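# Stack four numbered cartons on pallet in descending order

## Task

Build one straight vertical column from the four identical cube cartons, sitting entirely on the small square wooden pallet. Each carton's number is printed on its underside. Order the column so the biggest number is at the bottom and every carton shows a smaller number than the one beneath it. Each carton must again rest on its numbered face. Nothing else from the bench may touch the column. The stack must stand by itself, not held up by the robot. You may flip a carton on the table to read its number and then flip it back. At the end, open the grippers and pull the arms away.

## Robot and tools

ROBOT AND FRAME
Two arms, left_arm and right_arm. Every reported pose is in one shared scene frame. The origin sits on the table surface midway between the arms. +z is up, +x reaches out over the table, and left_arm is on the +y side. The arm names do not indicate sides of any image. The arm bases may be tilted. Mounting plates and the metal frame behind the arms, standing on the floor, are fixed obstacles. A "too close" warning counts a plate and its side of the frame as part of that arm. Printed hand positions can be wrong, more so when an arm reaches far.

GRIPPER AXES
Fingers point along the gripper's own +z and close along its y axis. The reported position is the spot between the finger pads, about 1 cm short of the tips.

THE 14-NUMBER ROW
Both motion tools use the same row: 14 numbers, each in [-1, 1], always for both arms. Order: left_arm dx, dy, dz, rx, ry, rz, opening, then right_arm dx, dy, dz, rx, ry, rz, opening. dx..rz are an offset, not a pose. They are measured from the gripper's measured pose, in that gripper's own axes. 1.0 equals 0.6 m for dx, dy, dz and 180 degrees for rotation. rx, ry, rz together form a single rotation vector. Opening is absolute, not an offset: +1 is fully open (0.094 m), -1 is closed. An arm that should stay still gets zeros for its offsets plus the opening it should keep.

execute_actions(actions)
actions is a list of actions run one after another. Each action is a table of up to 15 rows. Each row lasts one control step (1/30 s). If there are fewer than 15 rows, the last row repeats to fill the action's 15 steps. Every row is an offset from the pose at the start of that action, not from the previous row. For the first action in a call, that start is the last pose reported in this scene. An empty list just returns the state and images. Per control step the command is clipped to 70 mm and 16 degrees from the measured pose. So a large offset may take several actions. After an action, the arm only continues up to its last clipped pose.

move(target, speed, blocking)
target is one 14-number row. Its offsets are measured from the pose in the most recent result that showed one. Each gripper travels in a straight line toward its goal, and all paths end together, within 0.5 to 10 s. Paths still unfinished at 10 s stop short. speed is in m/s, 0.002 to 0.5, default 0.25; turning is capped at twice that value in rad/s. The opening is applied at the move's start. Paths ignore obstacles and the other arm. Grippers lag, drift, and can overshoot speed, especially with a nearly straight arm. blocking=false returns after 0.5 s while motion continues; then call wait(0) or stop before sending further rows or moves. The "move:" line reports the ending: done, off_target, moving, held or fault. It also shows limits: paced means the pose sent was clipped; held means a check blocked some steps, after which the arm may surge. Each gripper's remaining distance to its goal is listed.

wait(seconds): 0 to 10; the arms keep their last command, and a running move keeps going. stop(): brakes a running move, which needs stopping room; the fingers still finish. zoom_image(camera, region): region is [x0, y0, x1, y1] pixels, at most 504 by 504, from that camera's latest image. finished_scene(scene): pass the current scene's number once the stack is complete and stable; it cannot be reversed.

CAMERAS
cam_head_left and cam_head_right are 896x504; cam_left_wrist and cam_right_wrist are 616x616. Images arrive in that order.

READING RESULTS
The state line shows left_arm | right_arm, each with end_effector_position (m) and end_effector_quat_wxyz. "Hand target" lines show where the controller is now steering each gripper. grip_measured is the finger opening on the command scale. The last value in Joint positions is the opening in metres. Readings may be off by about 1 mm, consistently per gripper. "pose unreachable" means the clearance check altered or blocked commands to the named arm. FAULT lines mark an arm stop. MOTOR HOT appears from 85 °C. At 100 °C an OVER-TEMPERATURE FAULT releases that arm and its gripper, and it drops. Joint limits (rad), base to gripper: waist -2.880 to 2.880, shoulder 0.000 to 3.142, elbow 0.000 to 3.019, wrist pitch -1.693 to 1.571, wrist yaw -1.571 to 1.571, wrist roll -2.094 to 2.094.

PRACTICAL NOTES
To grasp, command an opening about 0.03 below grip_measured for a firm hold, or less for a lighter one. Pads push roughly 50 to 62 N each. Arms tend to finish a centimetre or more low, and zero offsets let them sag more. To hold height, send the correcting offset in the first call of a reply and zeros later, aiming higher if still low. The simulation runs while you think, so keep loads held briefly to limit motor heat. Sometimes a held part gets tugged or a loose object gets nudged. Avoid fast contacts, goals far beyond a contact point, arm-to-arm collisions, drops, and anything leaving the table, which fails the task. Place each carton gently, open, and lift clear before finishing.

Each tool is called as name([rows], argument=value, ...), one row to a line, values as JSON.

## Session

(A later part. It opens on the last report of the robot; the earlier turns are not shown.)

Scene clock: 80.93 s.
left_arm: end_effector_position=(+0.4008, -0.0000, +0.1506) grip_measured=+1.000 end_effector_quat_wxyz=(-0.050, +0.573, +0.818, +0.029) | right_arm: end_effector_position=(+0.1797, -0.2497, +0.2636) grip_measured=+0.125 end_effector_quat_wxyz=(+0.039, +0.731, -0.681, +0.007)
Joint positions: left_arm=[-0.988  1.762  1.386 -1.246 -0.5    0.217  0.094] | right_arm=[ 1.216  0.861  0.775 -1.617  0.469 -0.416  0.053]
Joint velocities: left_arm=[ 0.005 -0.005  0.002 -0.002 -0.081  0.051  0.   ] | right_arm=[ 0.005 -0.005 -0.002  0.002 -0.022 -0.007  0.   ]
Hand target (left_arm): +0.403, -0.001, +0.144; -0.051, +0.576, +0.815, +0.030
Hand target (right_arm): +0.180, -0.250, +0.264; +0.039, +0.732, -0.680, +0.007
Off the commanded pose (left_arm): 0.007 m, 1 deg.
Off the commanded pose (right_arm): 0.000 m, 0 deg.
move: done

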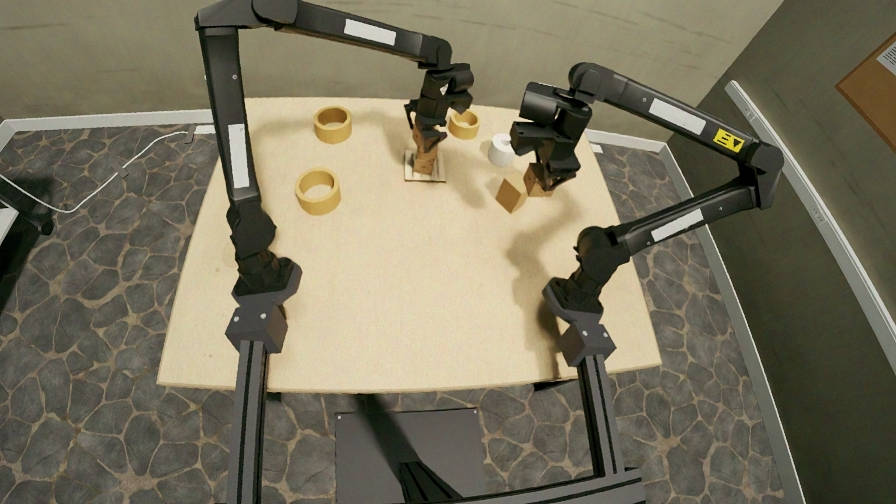

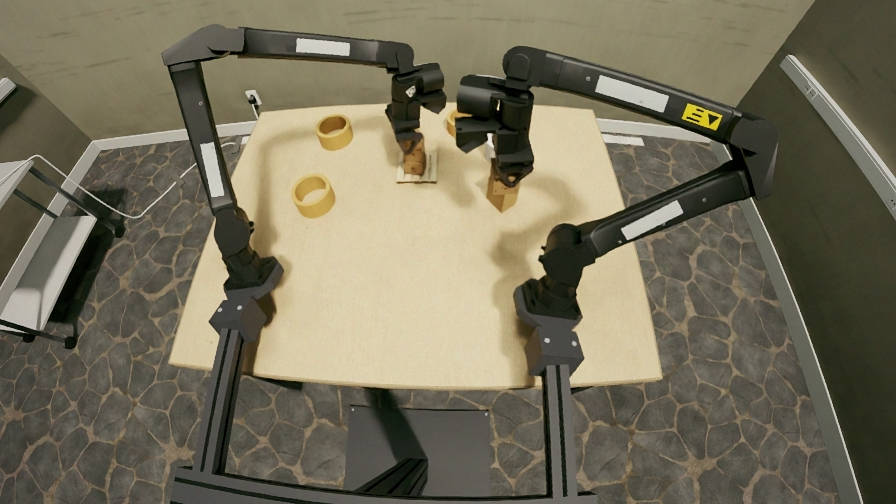

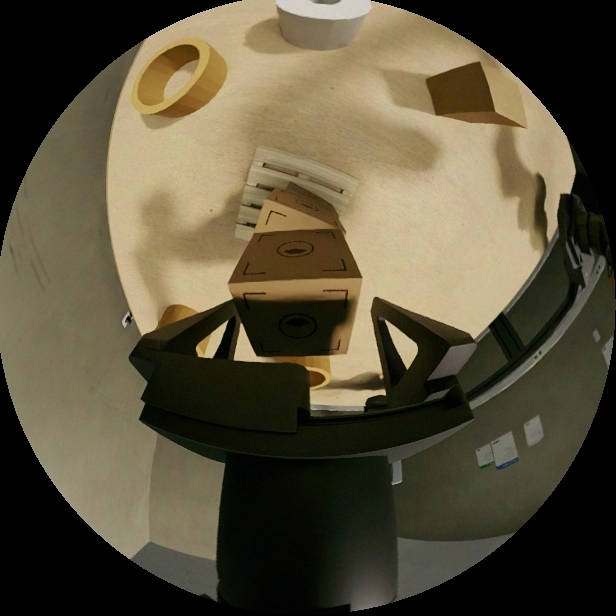

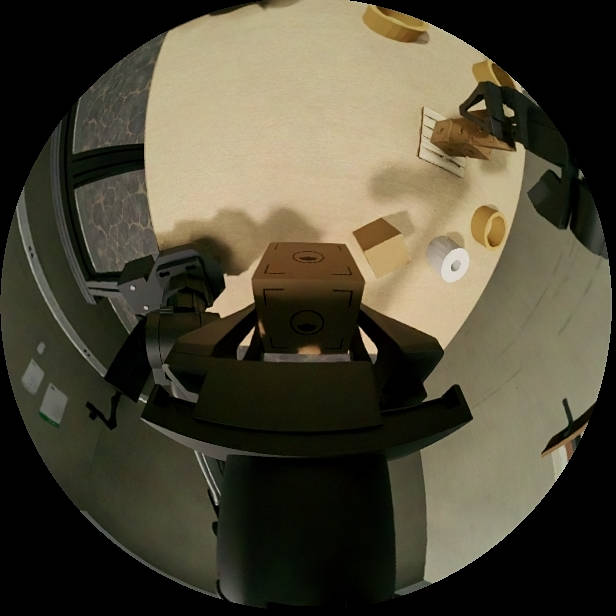

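move(target=[0,0.02,0,0,0,0,1,0,0,0,0,0,0,0.08], speed=0.05)

move(target=[0,0,0,0,0,0,0.09,0,0,0,0,0,0,0.08])

move(target=[0,0,-0.045,0,0,0,0.09,0,0,0,0,0,0,0.08], speed=0.06)

move(target=[-0.03,0.03,-0.01,0,0,0.165,0.09,0,0,0,0,0,0,0.08], speed=0.15)

zoom_image(camera="cam_head_left", region=[380,100,480,200])

Scene clock: 81.97 s.
left_arm: end_effector_position=(+0.4046, +0.0040, +0.1478) grip_measured=+1.000 end_effector_quat_wxyz=(-0.052, +0.572, +0.818, +0.029) | right_arm: end_effector_position=(+0.1797, -0.2497, +0.2636) grip_measured=+0.125 end_effector_quat_wxyz=(+0.039, +0.731, -0.681, +0.007)
Joint positions: left_arm=[-0.976  1.762  1.386 -1.246 -0.5    0.227  0.094] | right_arm=[ 1.216  0.861  0.775 -1.617  0.469 -0.416  0.053]
Joint velocities: left_arm=[-0.005 -0.005 -0.012  0.002 -0.022  0.037  0.   ] | right_arm=[-0.024 -0.005 -0.027  0.007  0.051 -0.007 -0.   ]
Hand target (left_arm): +0.412, +0.004, +0.150; -0.050, +0.573, +0.818, +0.029
Hand target (right_arm): +0.180, -0.250, +0.264; +0.039, +0.731, -0.681, +0.007
Off the commanded pose (left_arm): 0.008 m, 0 deg.
Off the commanded pose (right_arm): 0.000 m, 0 deg.
move: done

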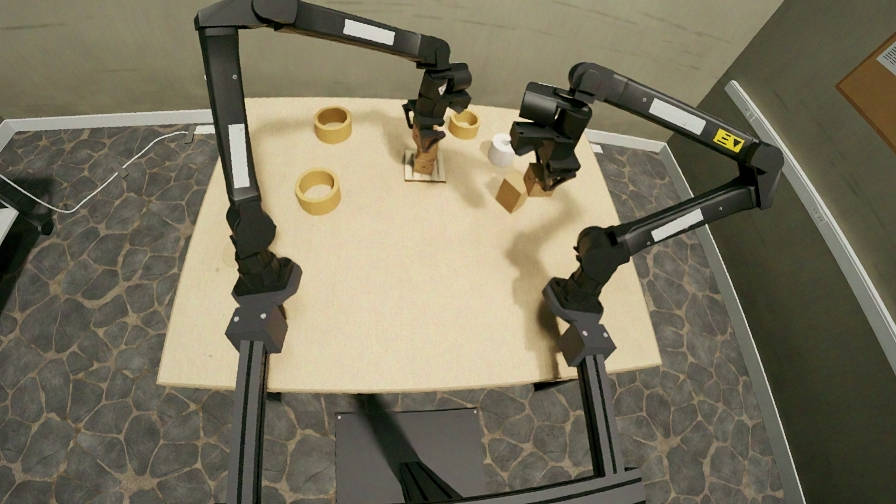

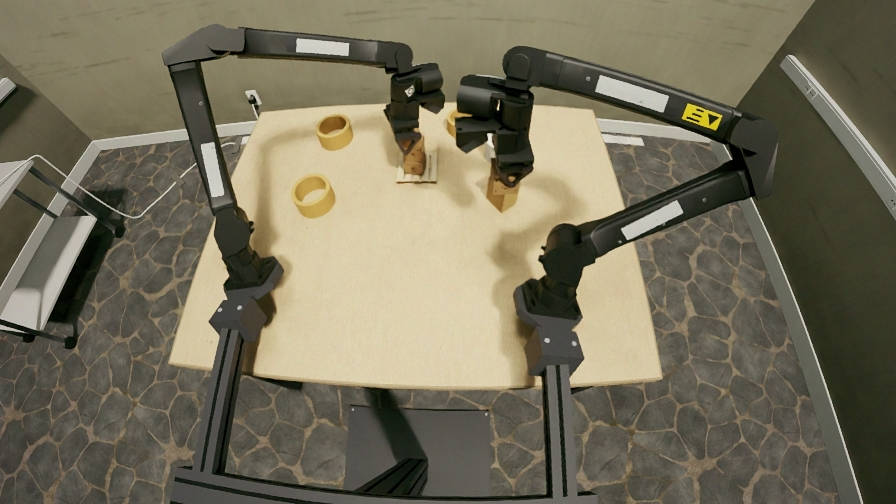

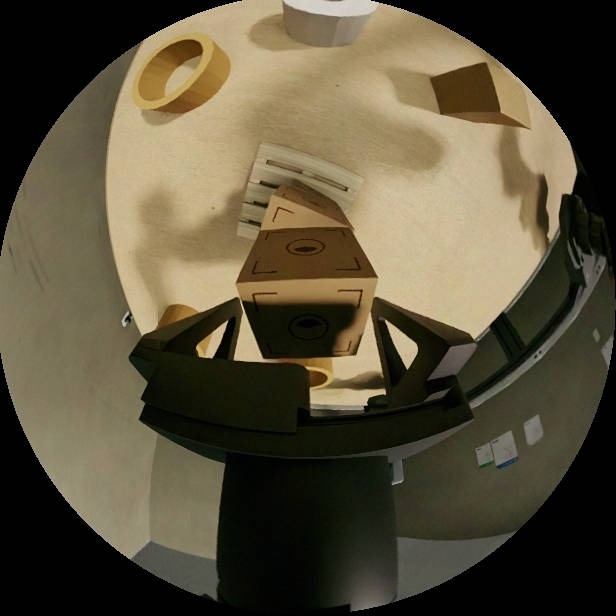

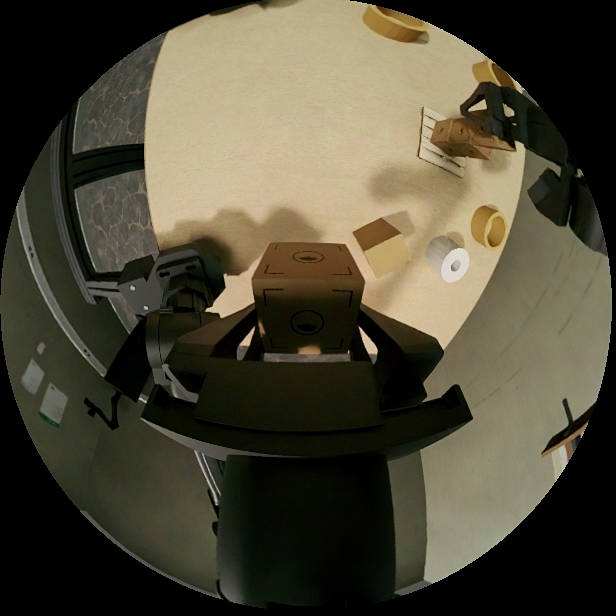

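Scene clock: 82.47 s.
left_arm: end_effector_position=(+0.4044, +0.0042, +0.1476) grip_measured=+0.137 end_effector_quat_wxyz=(-0.053, +0.573, +0.818, +0.030) | right_arm: end_effector_position=(+0.1797, -0.2497, +0.2636) grip_measured=+0.125 end_effector_quat_wxyz=(+0.039, +0.731, -0.681, +0.007)
Joint positions: left_arm=[-0.976  1.762  1.385 -1.246 -0.5    0.227  0.053] | right_arm=[ 1.216  0.861  0.775 -1.617  0.469 -0.416  0.053]
Joint velocities: left_arm=[-0.015 -0.005 -0.002 -0.007  0.037 -0.051  0.001] | right_arm=[-0.015 -0.005 -0.017 -0.012  0.037 -0.022  0.001]
Hand target (left_arm): +0.405, +0.004, +0.148; -0.052, +0.573, +0.818, +0.029
Hand target (right_arm): +0.180, -0.250, +0.264; +0.039, +0.731, -0.681, +0.007
Off the commanded pose (left_arm): 0.000 m, 0 deg.
Off the commanded pose (right_arm): 0.000 m, 0 deg.
move: done

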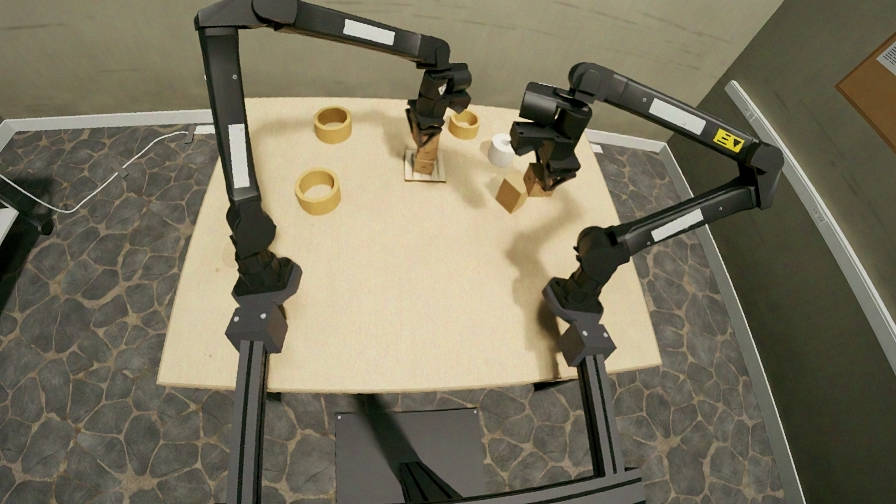

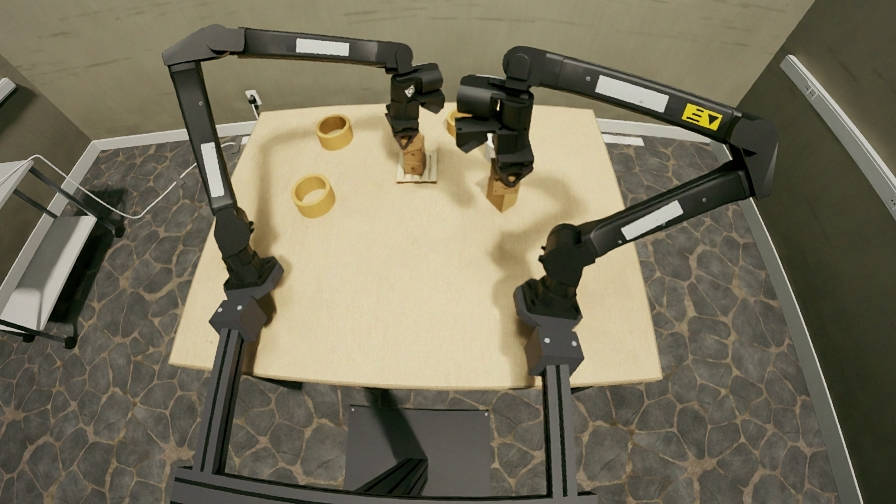

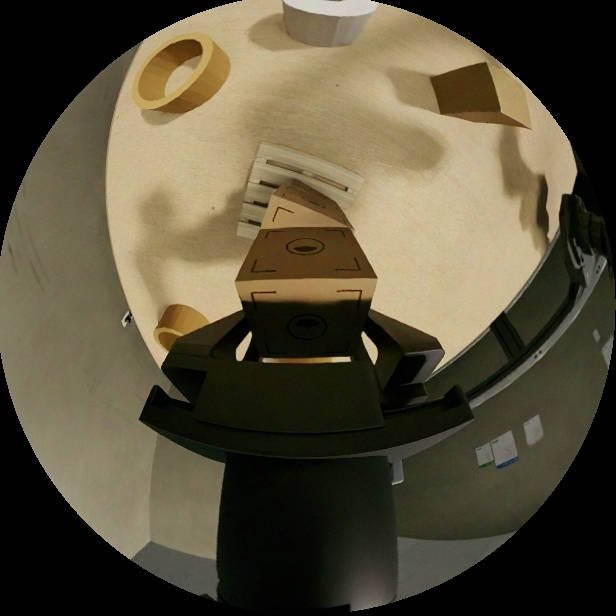

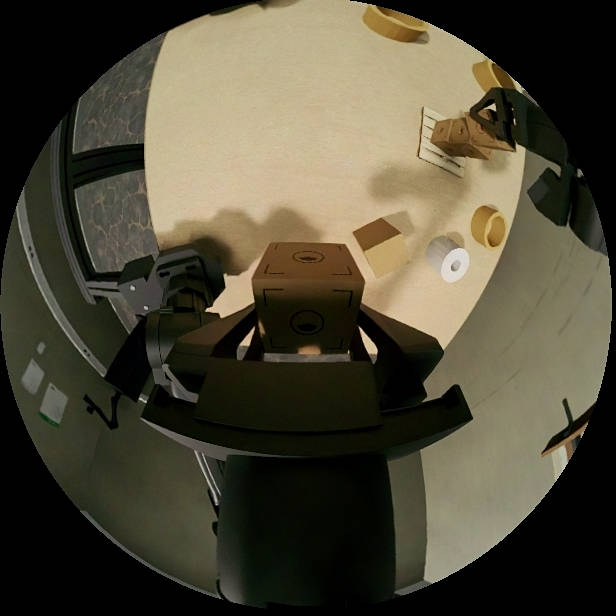

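Scene clock: 83.23 s.
left_arm: end_effector_position=(+0.3939, +0.0123, +0.1525) grip_measured=+0.137 end_effector_quat_wxyz=(-0.076, +0.582, +0.809, +0.039) | right_arm: end_effector_position=(+0.1797, -0.2497, +0.2636) grip_measured=+0.125 end_effector_quat_wxyz=(+0.039, +0.731, -0.681, +0.007)
Joint positions: left_arm=[-0.987  1.762  1.386 -1.309 -0.5    0.212  0.053] | right_arm=[ 1.216  0.861  0.775 -1.617  0.469 -0.416  0.053]
Joint velocities: left_arm=[-0.005 -0.005  0.007  0.007 -0.037  0.066 -0.001] | right_arm=[-0.005 -0.005  0.007 -0.012  0.022 -0.066  0.   ]
Hand target (left_arm): +0.405, +0.002, +0.174; -0.053, +0.573, +0.818, +0.029
Hand target (right_arm): +0.180, -0.250, +0.264; +0.039, +0.731, -0.681, +0.007
Off the commanded pose (left_arm): 0.027 m, 3 deg.
Off the commanded pose (right_arm): 0.000 m, 0 deg.
move: off_target (left_arm)

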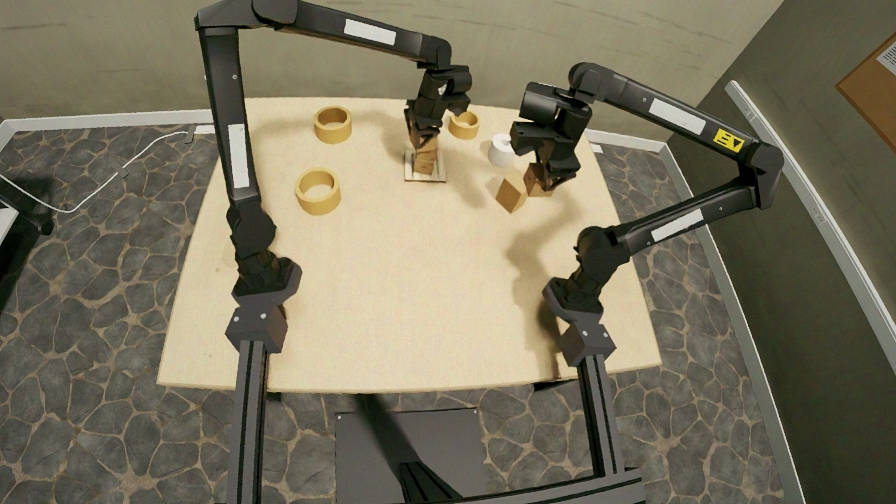

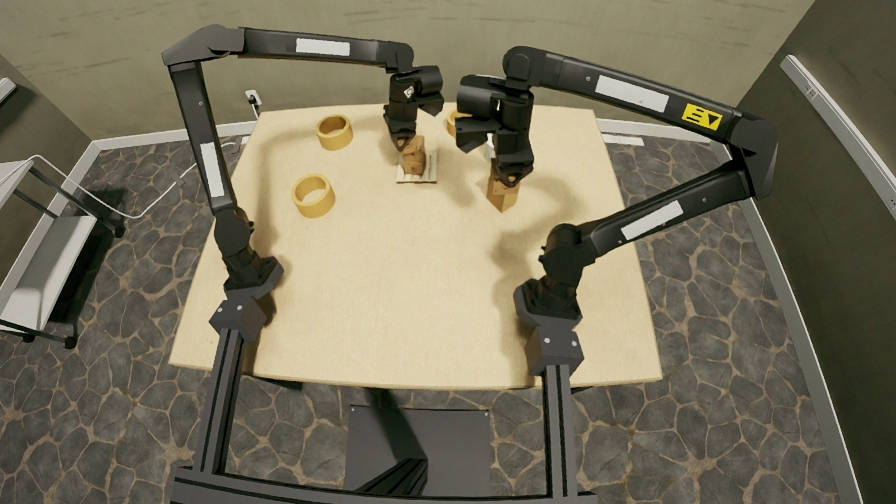

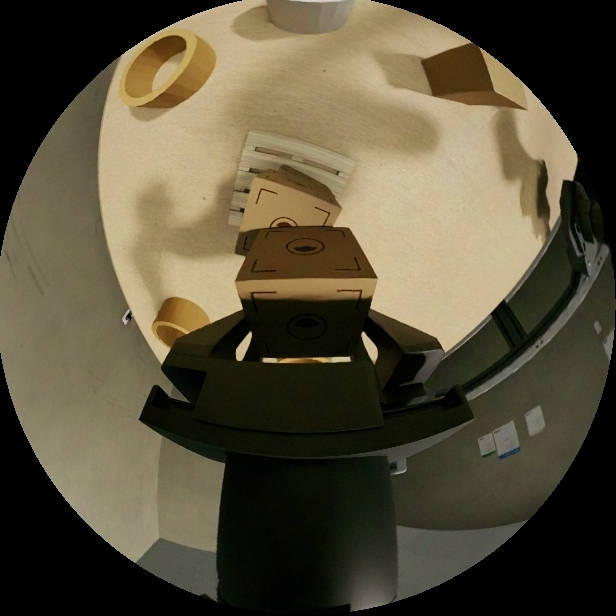

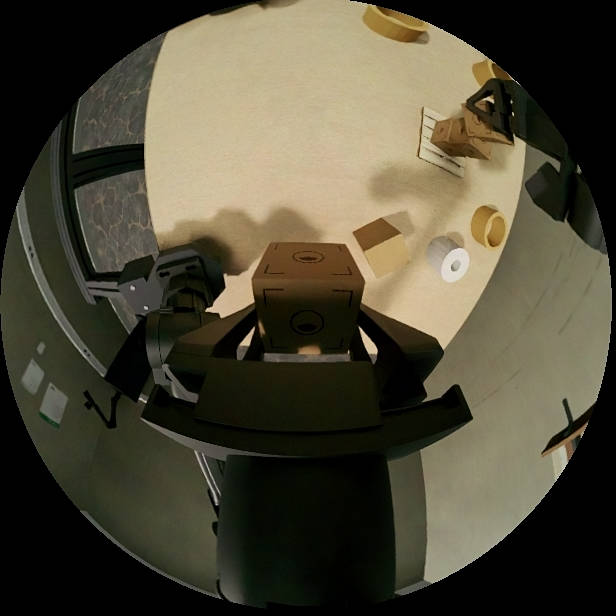

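Scene clock: 85.43 s.
left_arm: end_effector_position=(+0.4053, +0.0062, +0.1538) grip_measured=+0.137 end_effector_quat_wxyz=(-0.086, +0.769, +0.634, +0.018) | right_arm: end_effector_position=(+0.1797, -0.2497, +0.2636) grip_measured=+0.125 end_effector_quat_wxyz=(+0.039, +0.731, -0.681, +0.007)
Joint positions: left_arm=[-0.978  1.788  1.435 -1.334 -0.5    0.736  0.053] | right_arm=[ 1.216  0.861  0.775 -1.617  0.469 -0.416  0.053]
Joint velocities: left_arm=[-0.005 -0.015  0.002  0.002 -0.066  0.007  0.001] | right_arm=[-0.005 -0.005 -0.002  0.002 -0.066  0.022 -0.001]
Hand target (left_arm): +0.417, +0.001, +0.155; -0.083, +0.769, +0.633, +0.018
Hand target (right_arm): +0.180, -0.250, +0.264; +0.039, +0.731, -0.681, +0.007
Off the commanded pose (left_arm): 0.013 m, 0 deg.
Off the commanded pose (right_arm): 0.000 m, 0 deg.
move: off_target (left_arm)

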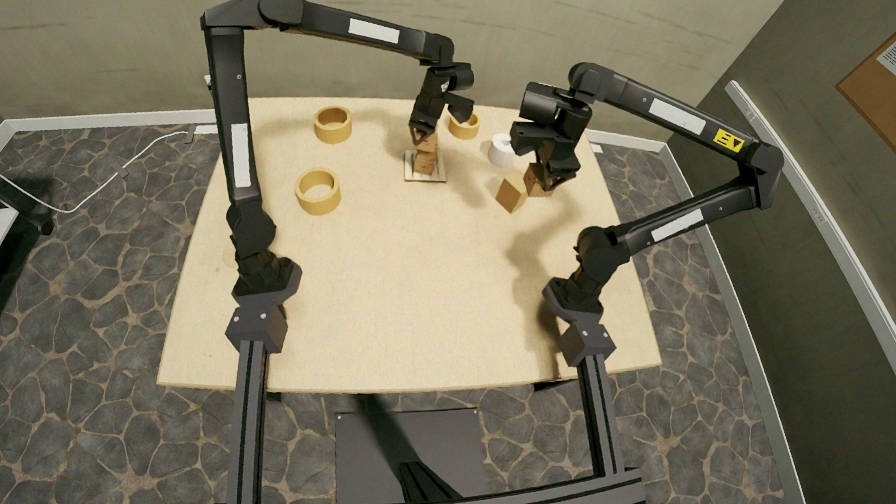

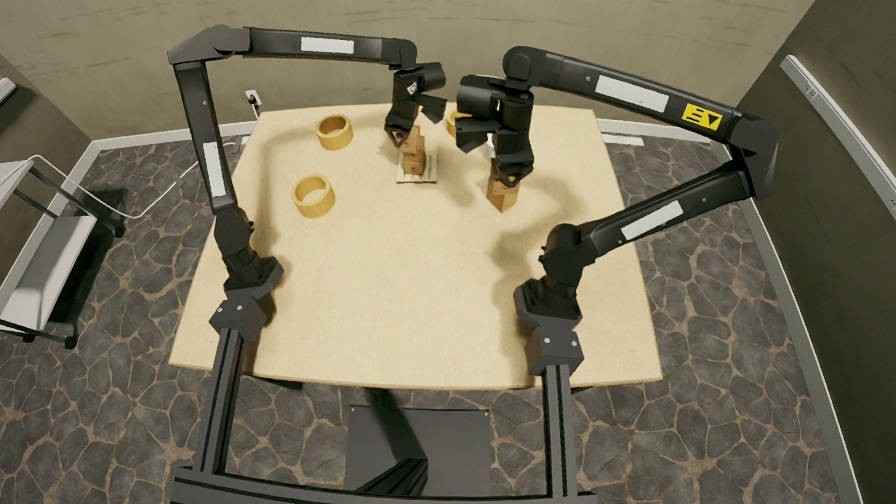

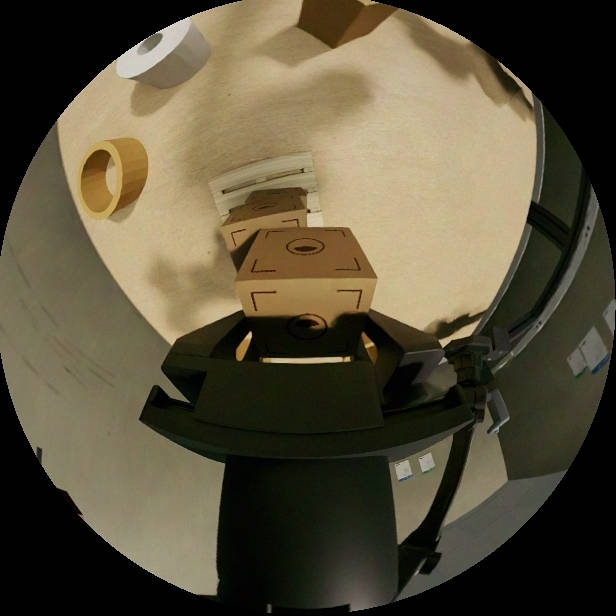

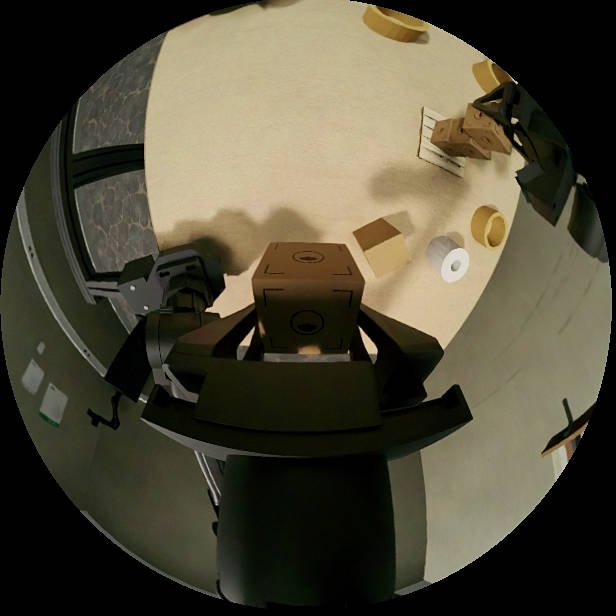

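Region (380, 100, 480, 200) of cam_head_left's 896x504 image, scaled by 5.040, with more detail than that image has.

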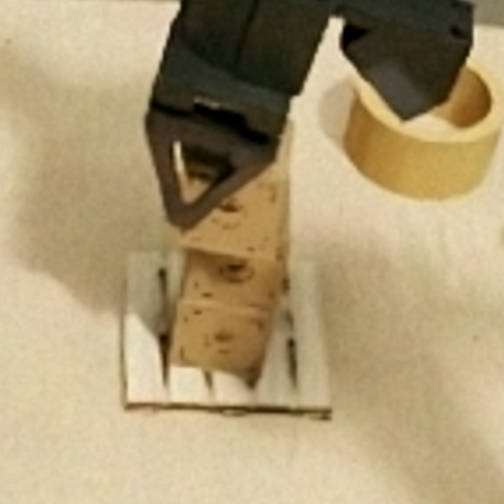

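move(target=[-0.02,0.045,-0.035,-0.02,-0.016,-0.015,0.09,0,0,0,0,0,0,0.08], speed=0.05)

zoom_image(camera="cam_head_left", region=[380,100,480,200])

Scene clock: 86.87 s.
left_arm: end_effector_position=(+0.4179, -0.0025, +0.1603) grip_measured=+0.137 end_effector_quat_wxyz=(-0.065, +0.764, +0.642, +0.020) | right_arm: end_effector_position=(+0.1797, -0.2497, +0.2636) grip_measured=+0.125 end_effector_quat_wxyz=(+0.039, +0.731, -0.681, +0.007)
Joint positions: left_arm=[-0.978  1.788  1.461 -1.313 -0.509  0.738  0.053] | right_arm=[ 1.216  0.861  0.775 -1.617  0.469 -0.416  0.053]
Joint velocities: left_arm=[ 0.005  0.005  0.002  0.007 -0.022  0.022 -0.   ] | right_arm=[-0.015 -0.005 -0.017 -0.007 -0.007 -0.066 -0.001]
Hand target (left_arm): +0.431, -0.013, +0.170; -0.045, +0.756, +0.653, +0.020
Hand target (right_arm): +0.180, -0.250, +0.264; +0.039, +0.731, -0.681, +0.007
Off the commanded pose (left_arm): 0.020 m, 3 deg.
Off the commanded pose (right_arm): 0.000 m, 0 deg.
move: off_target (left_arm)

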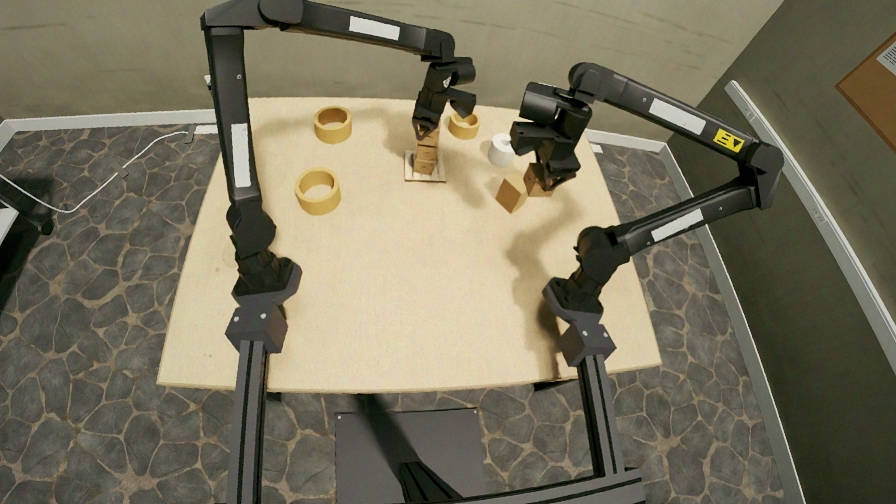

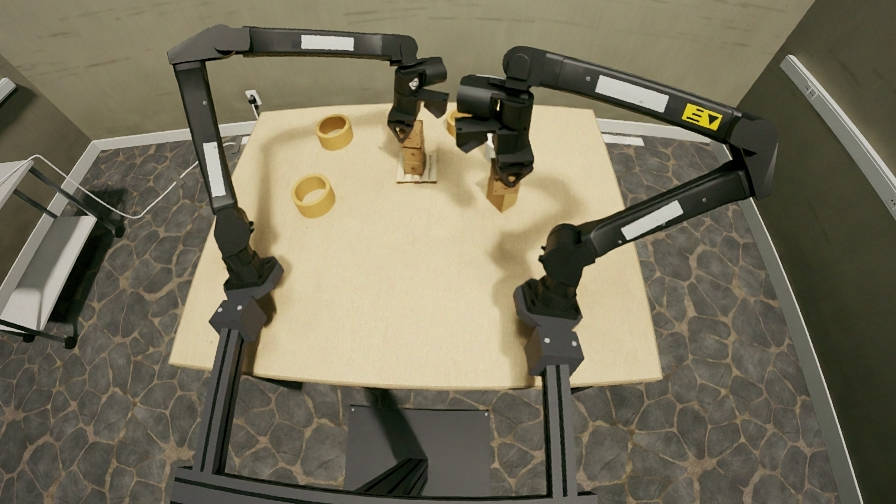

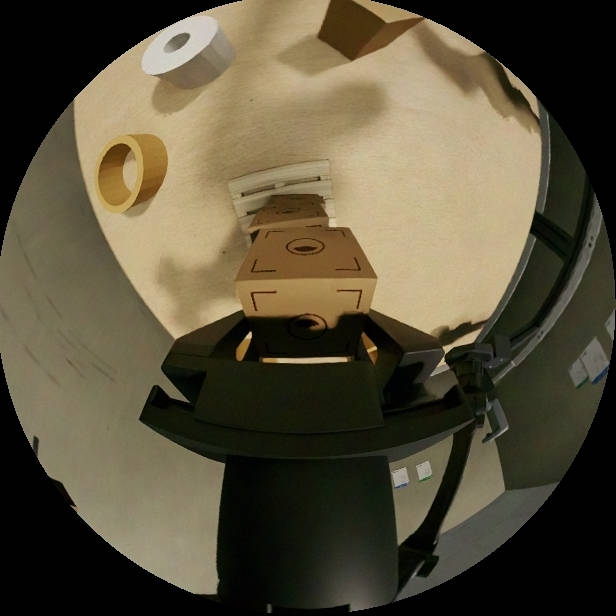

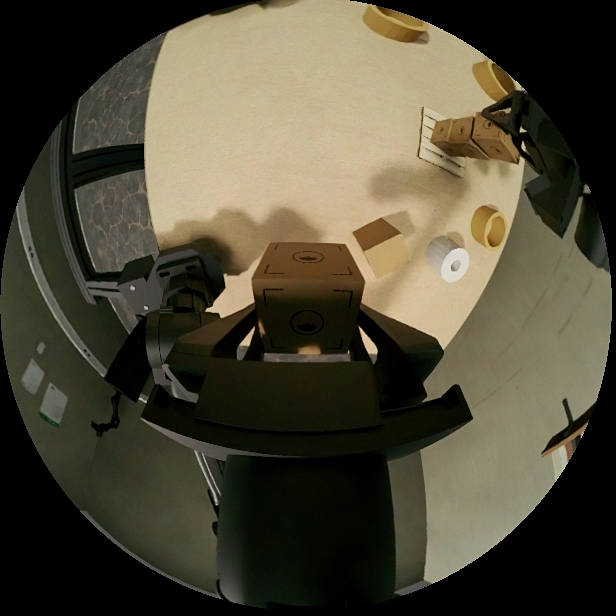

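Region (380, 100, 480, 200) of cam_head_left's 896x504 image, scaled by 5.040, with more detail than that image has.

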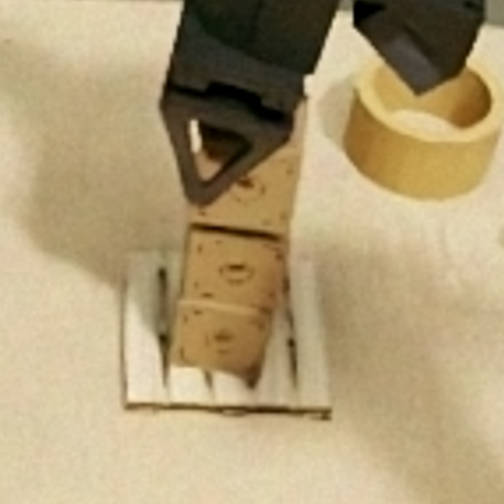

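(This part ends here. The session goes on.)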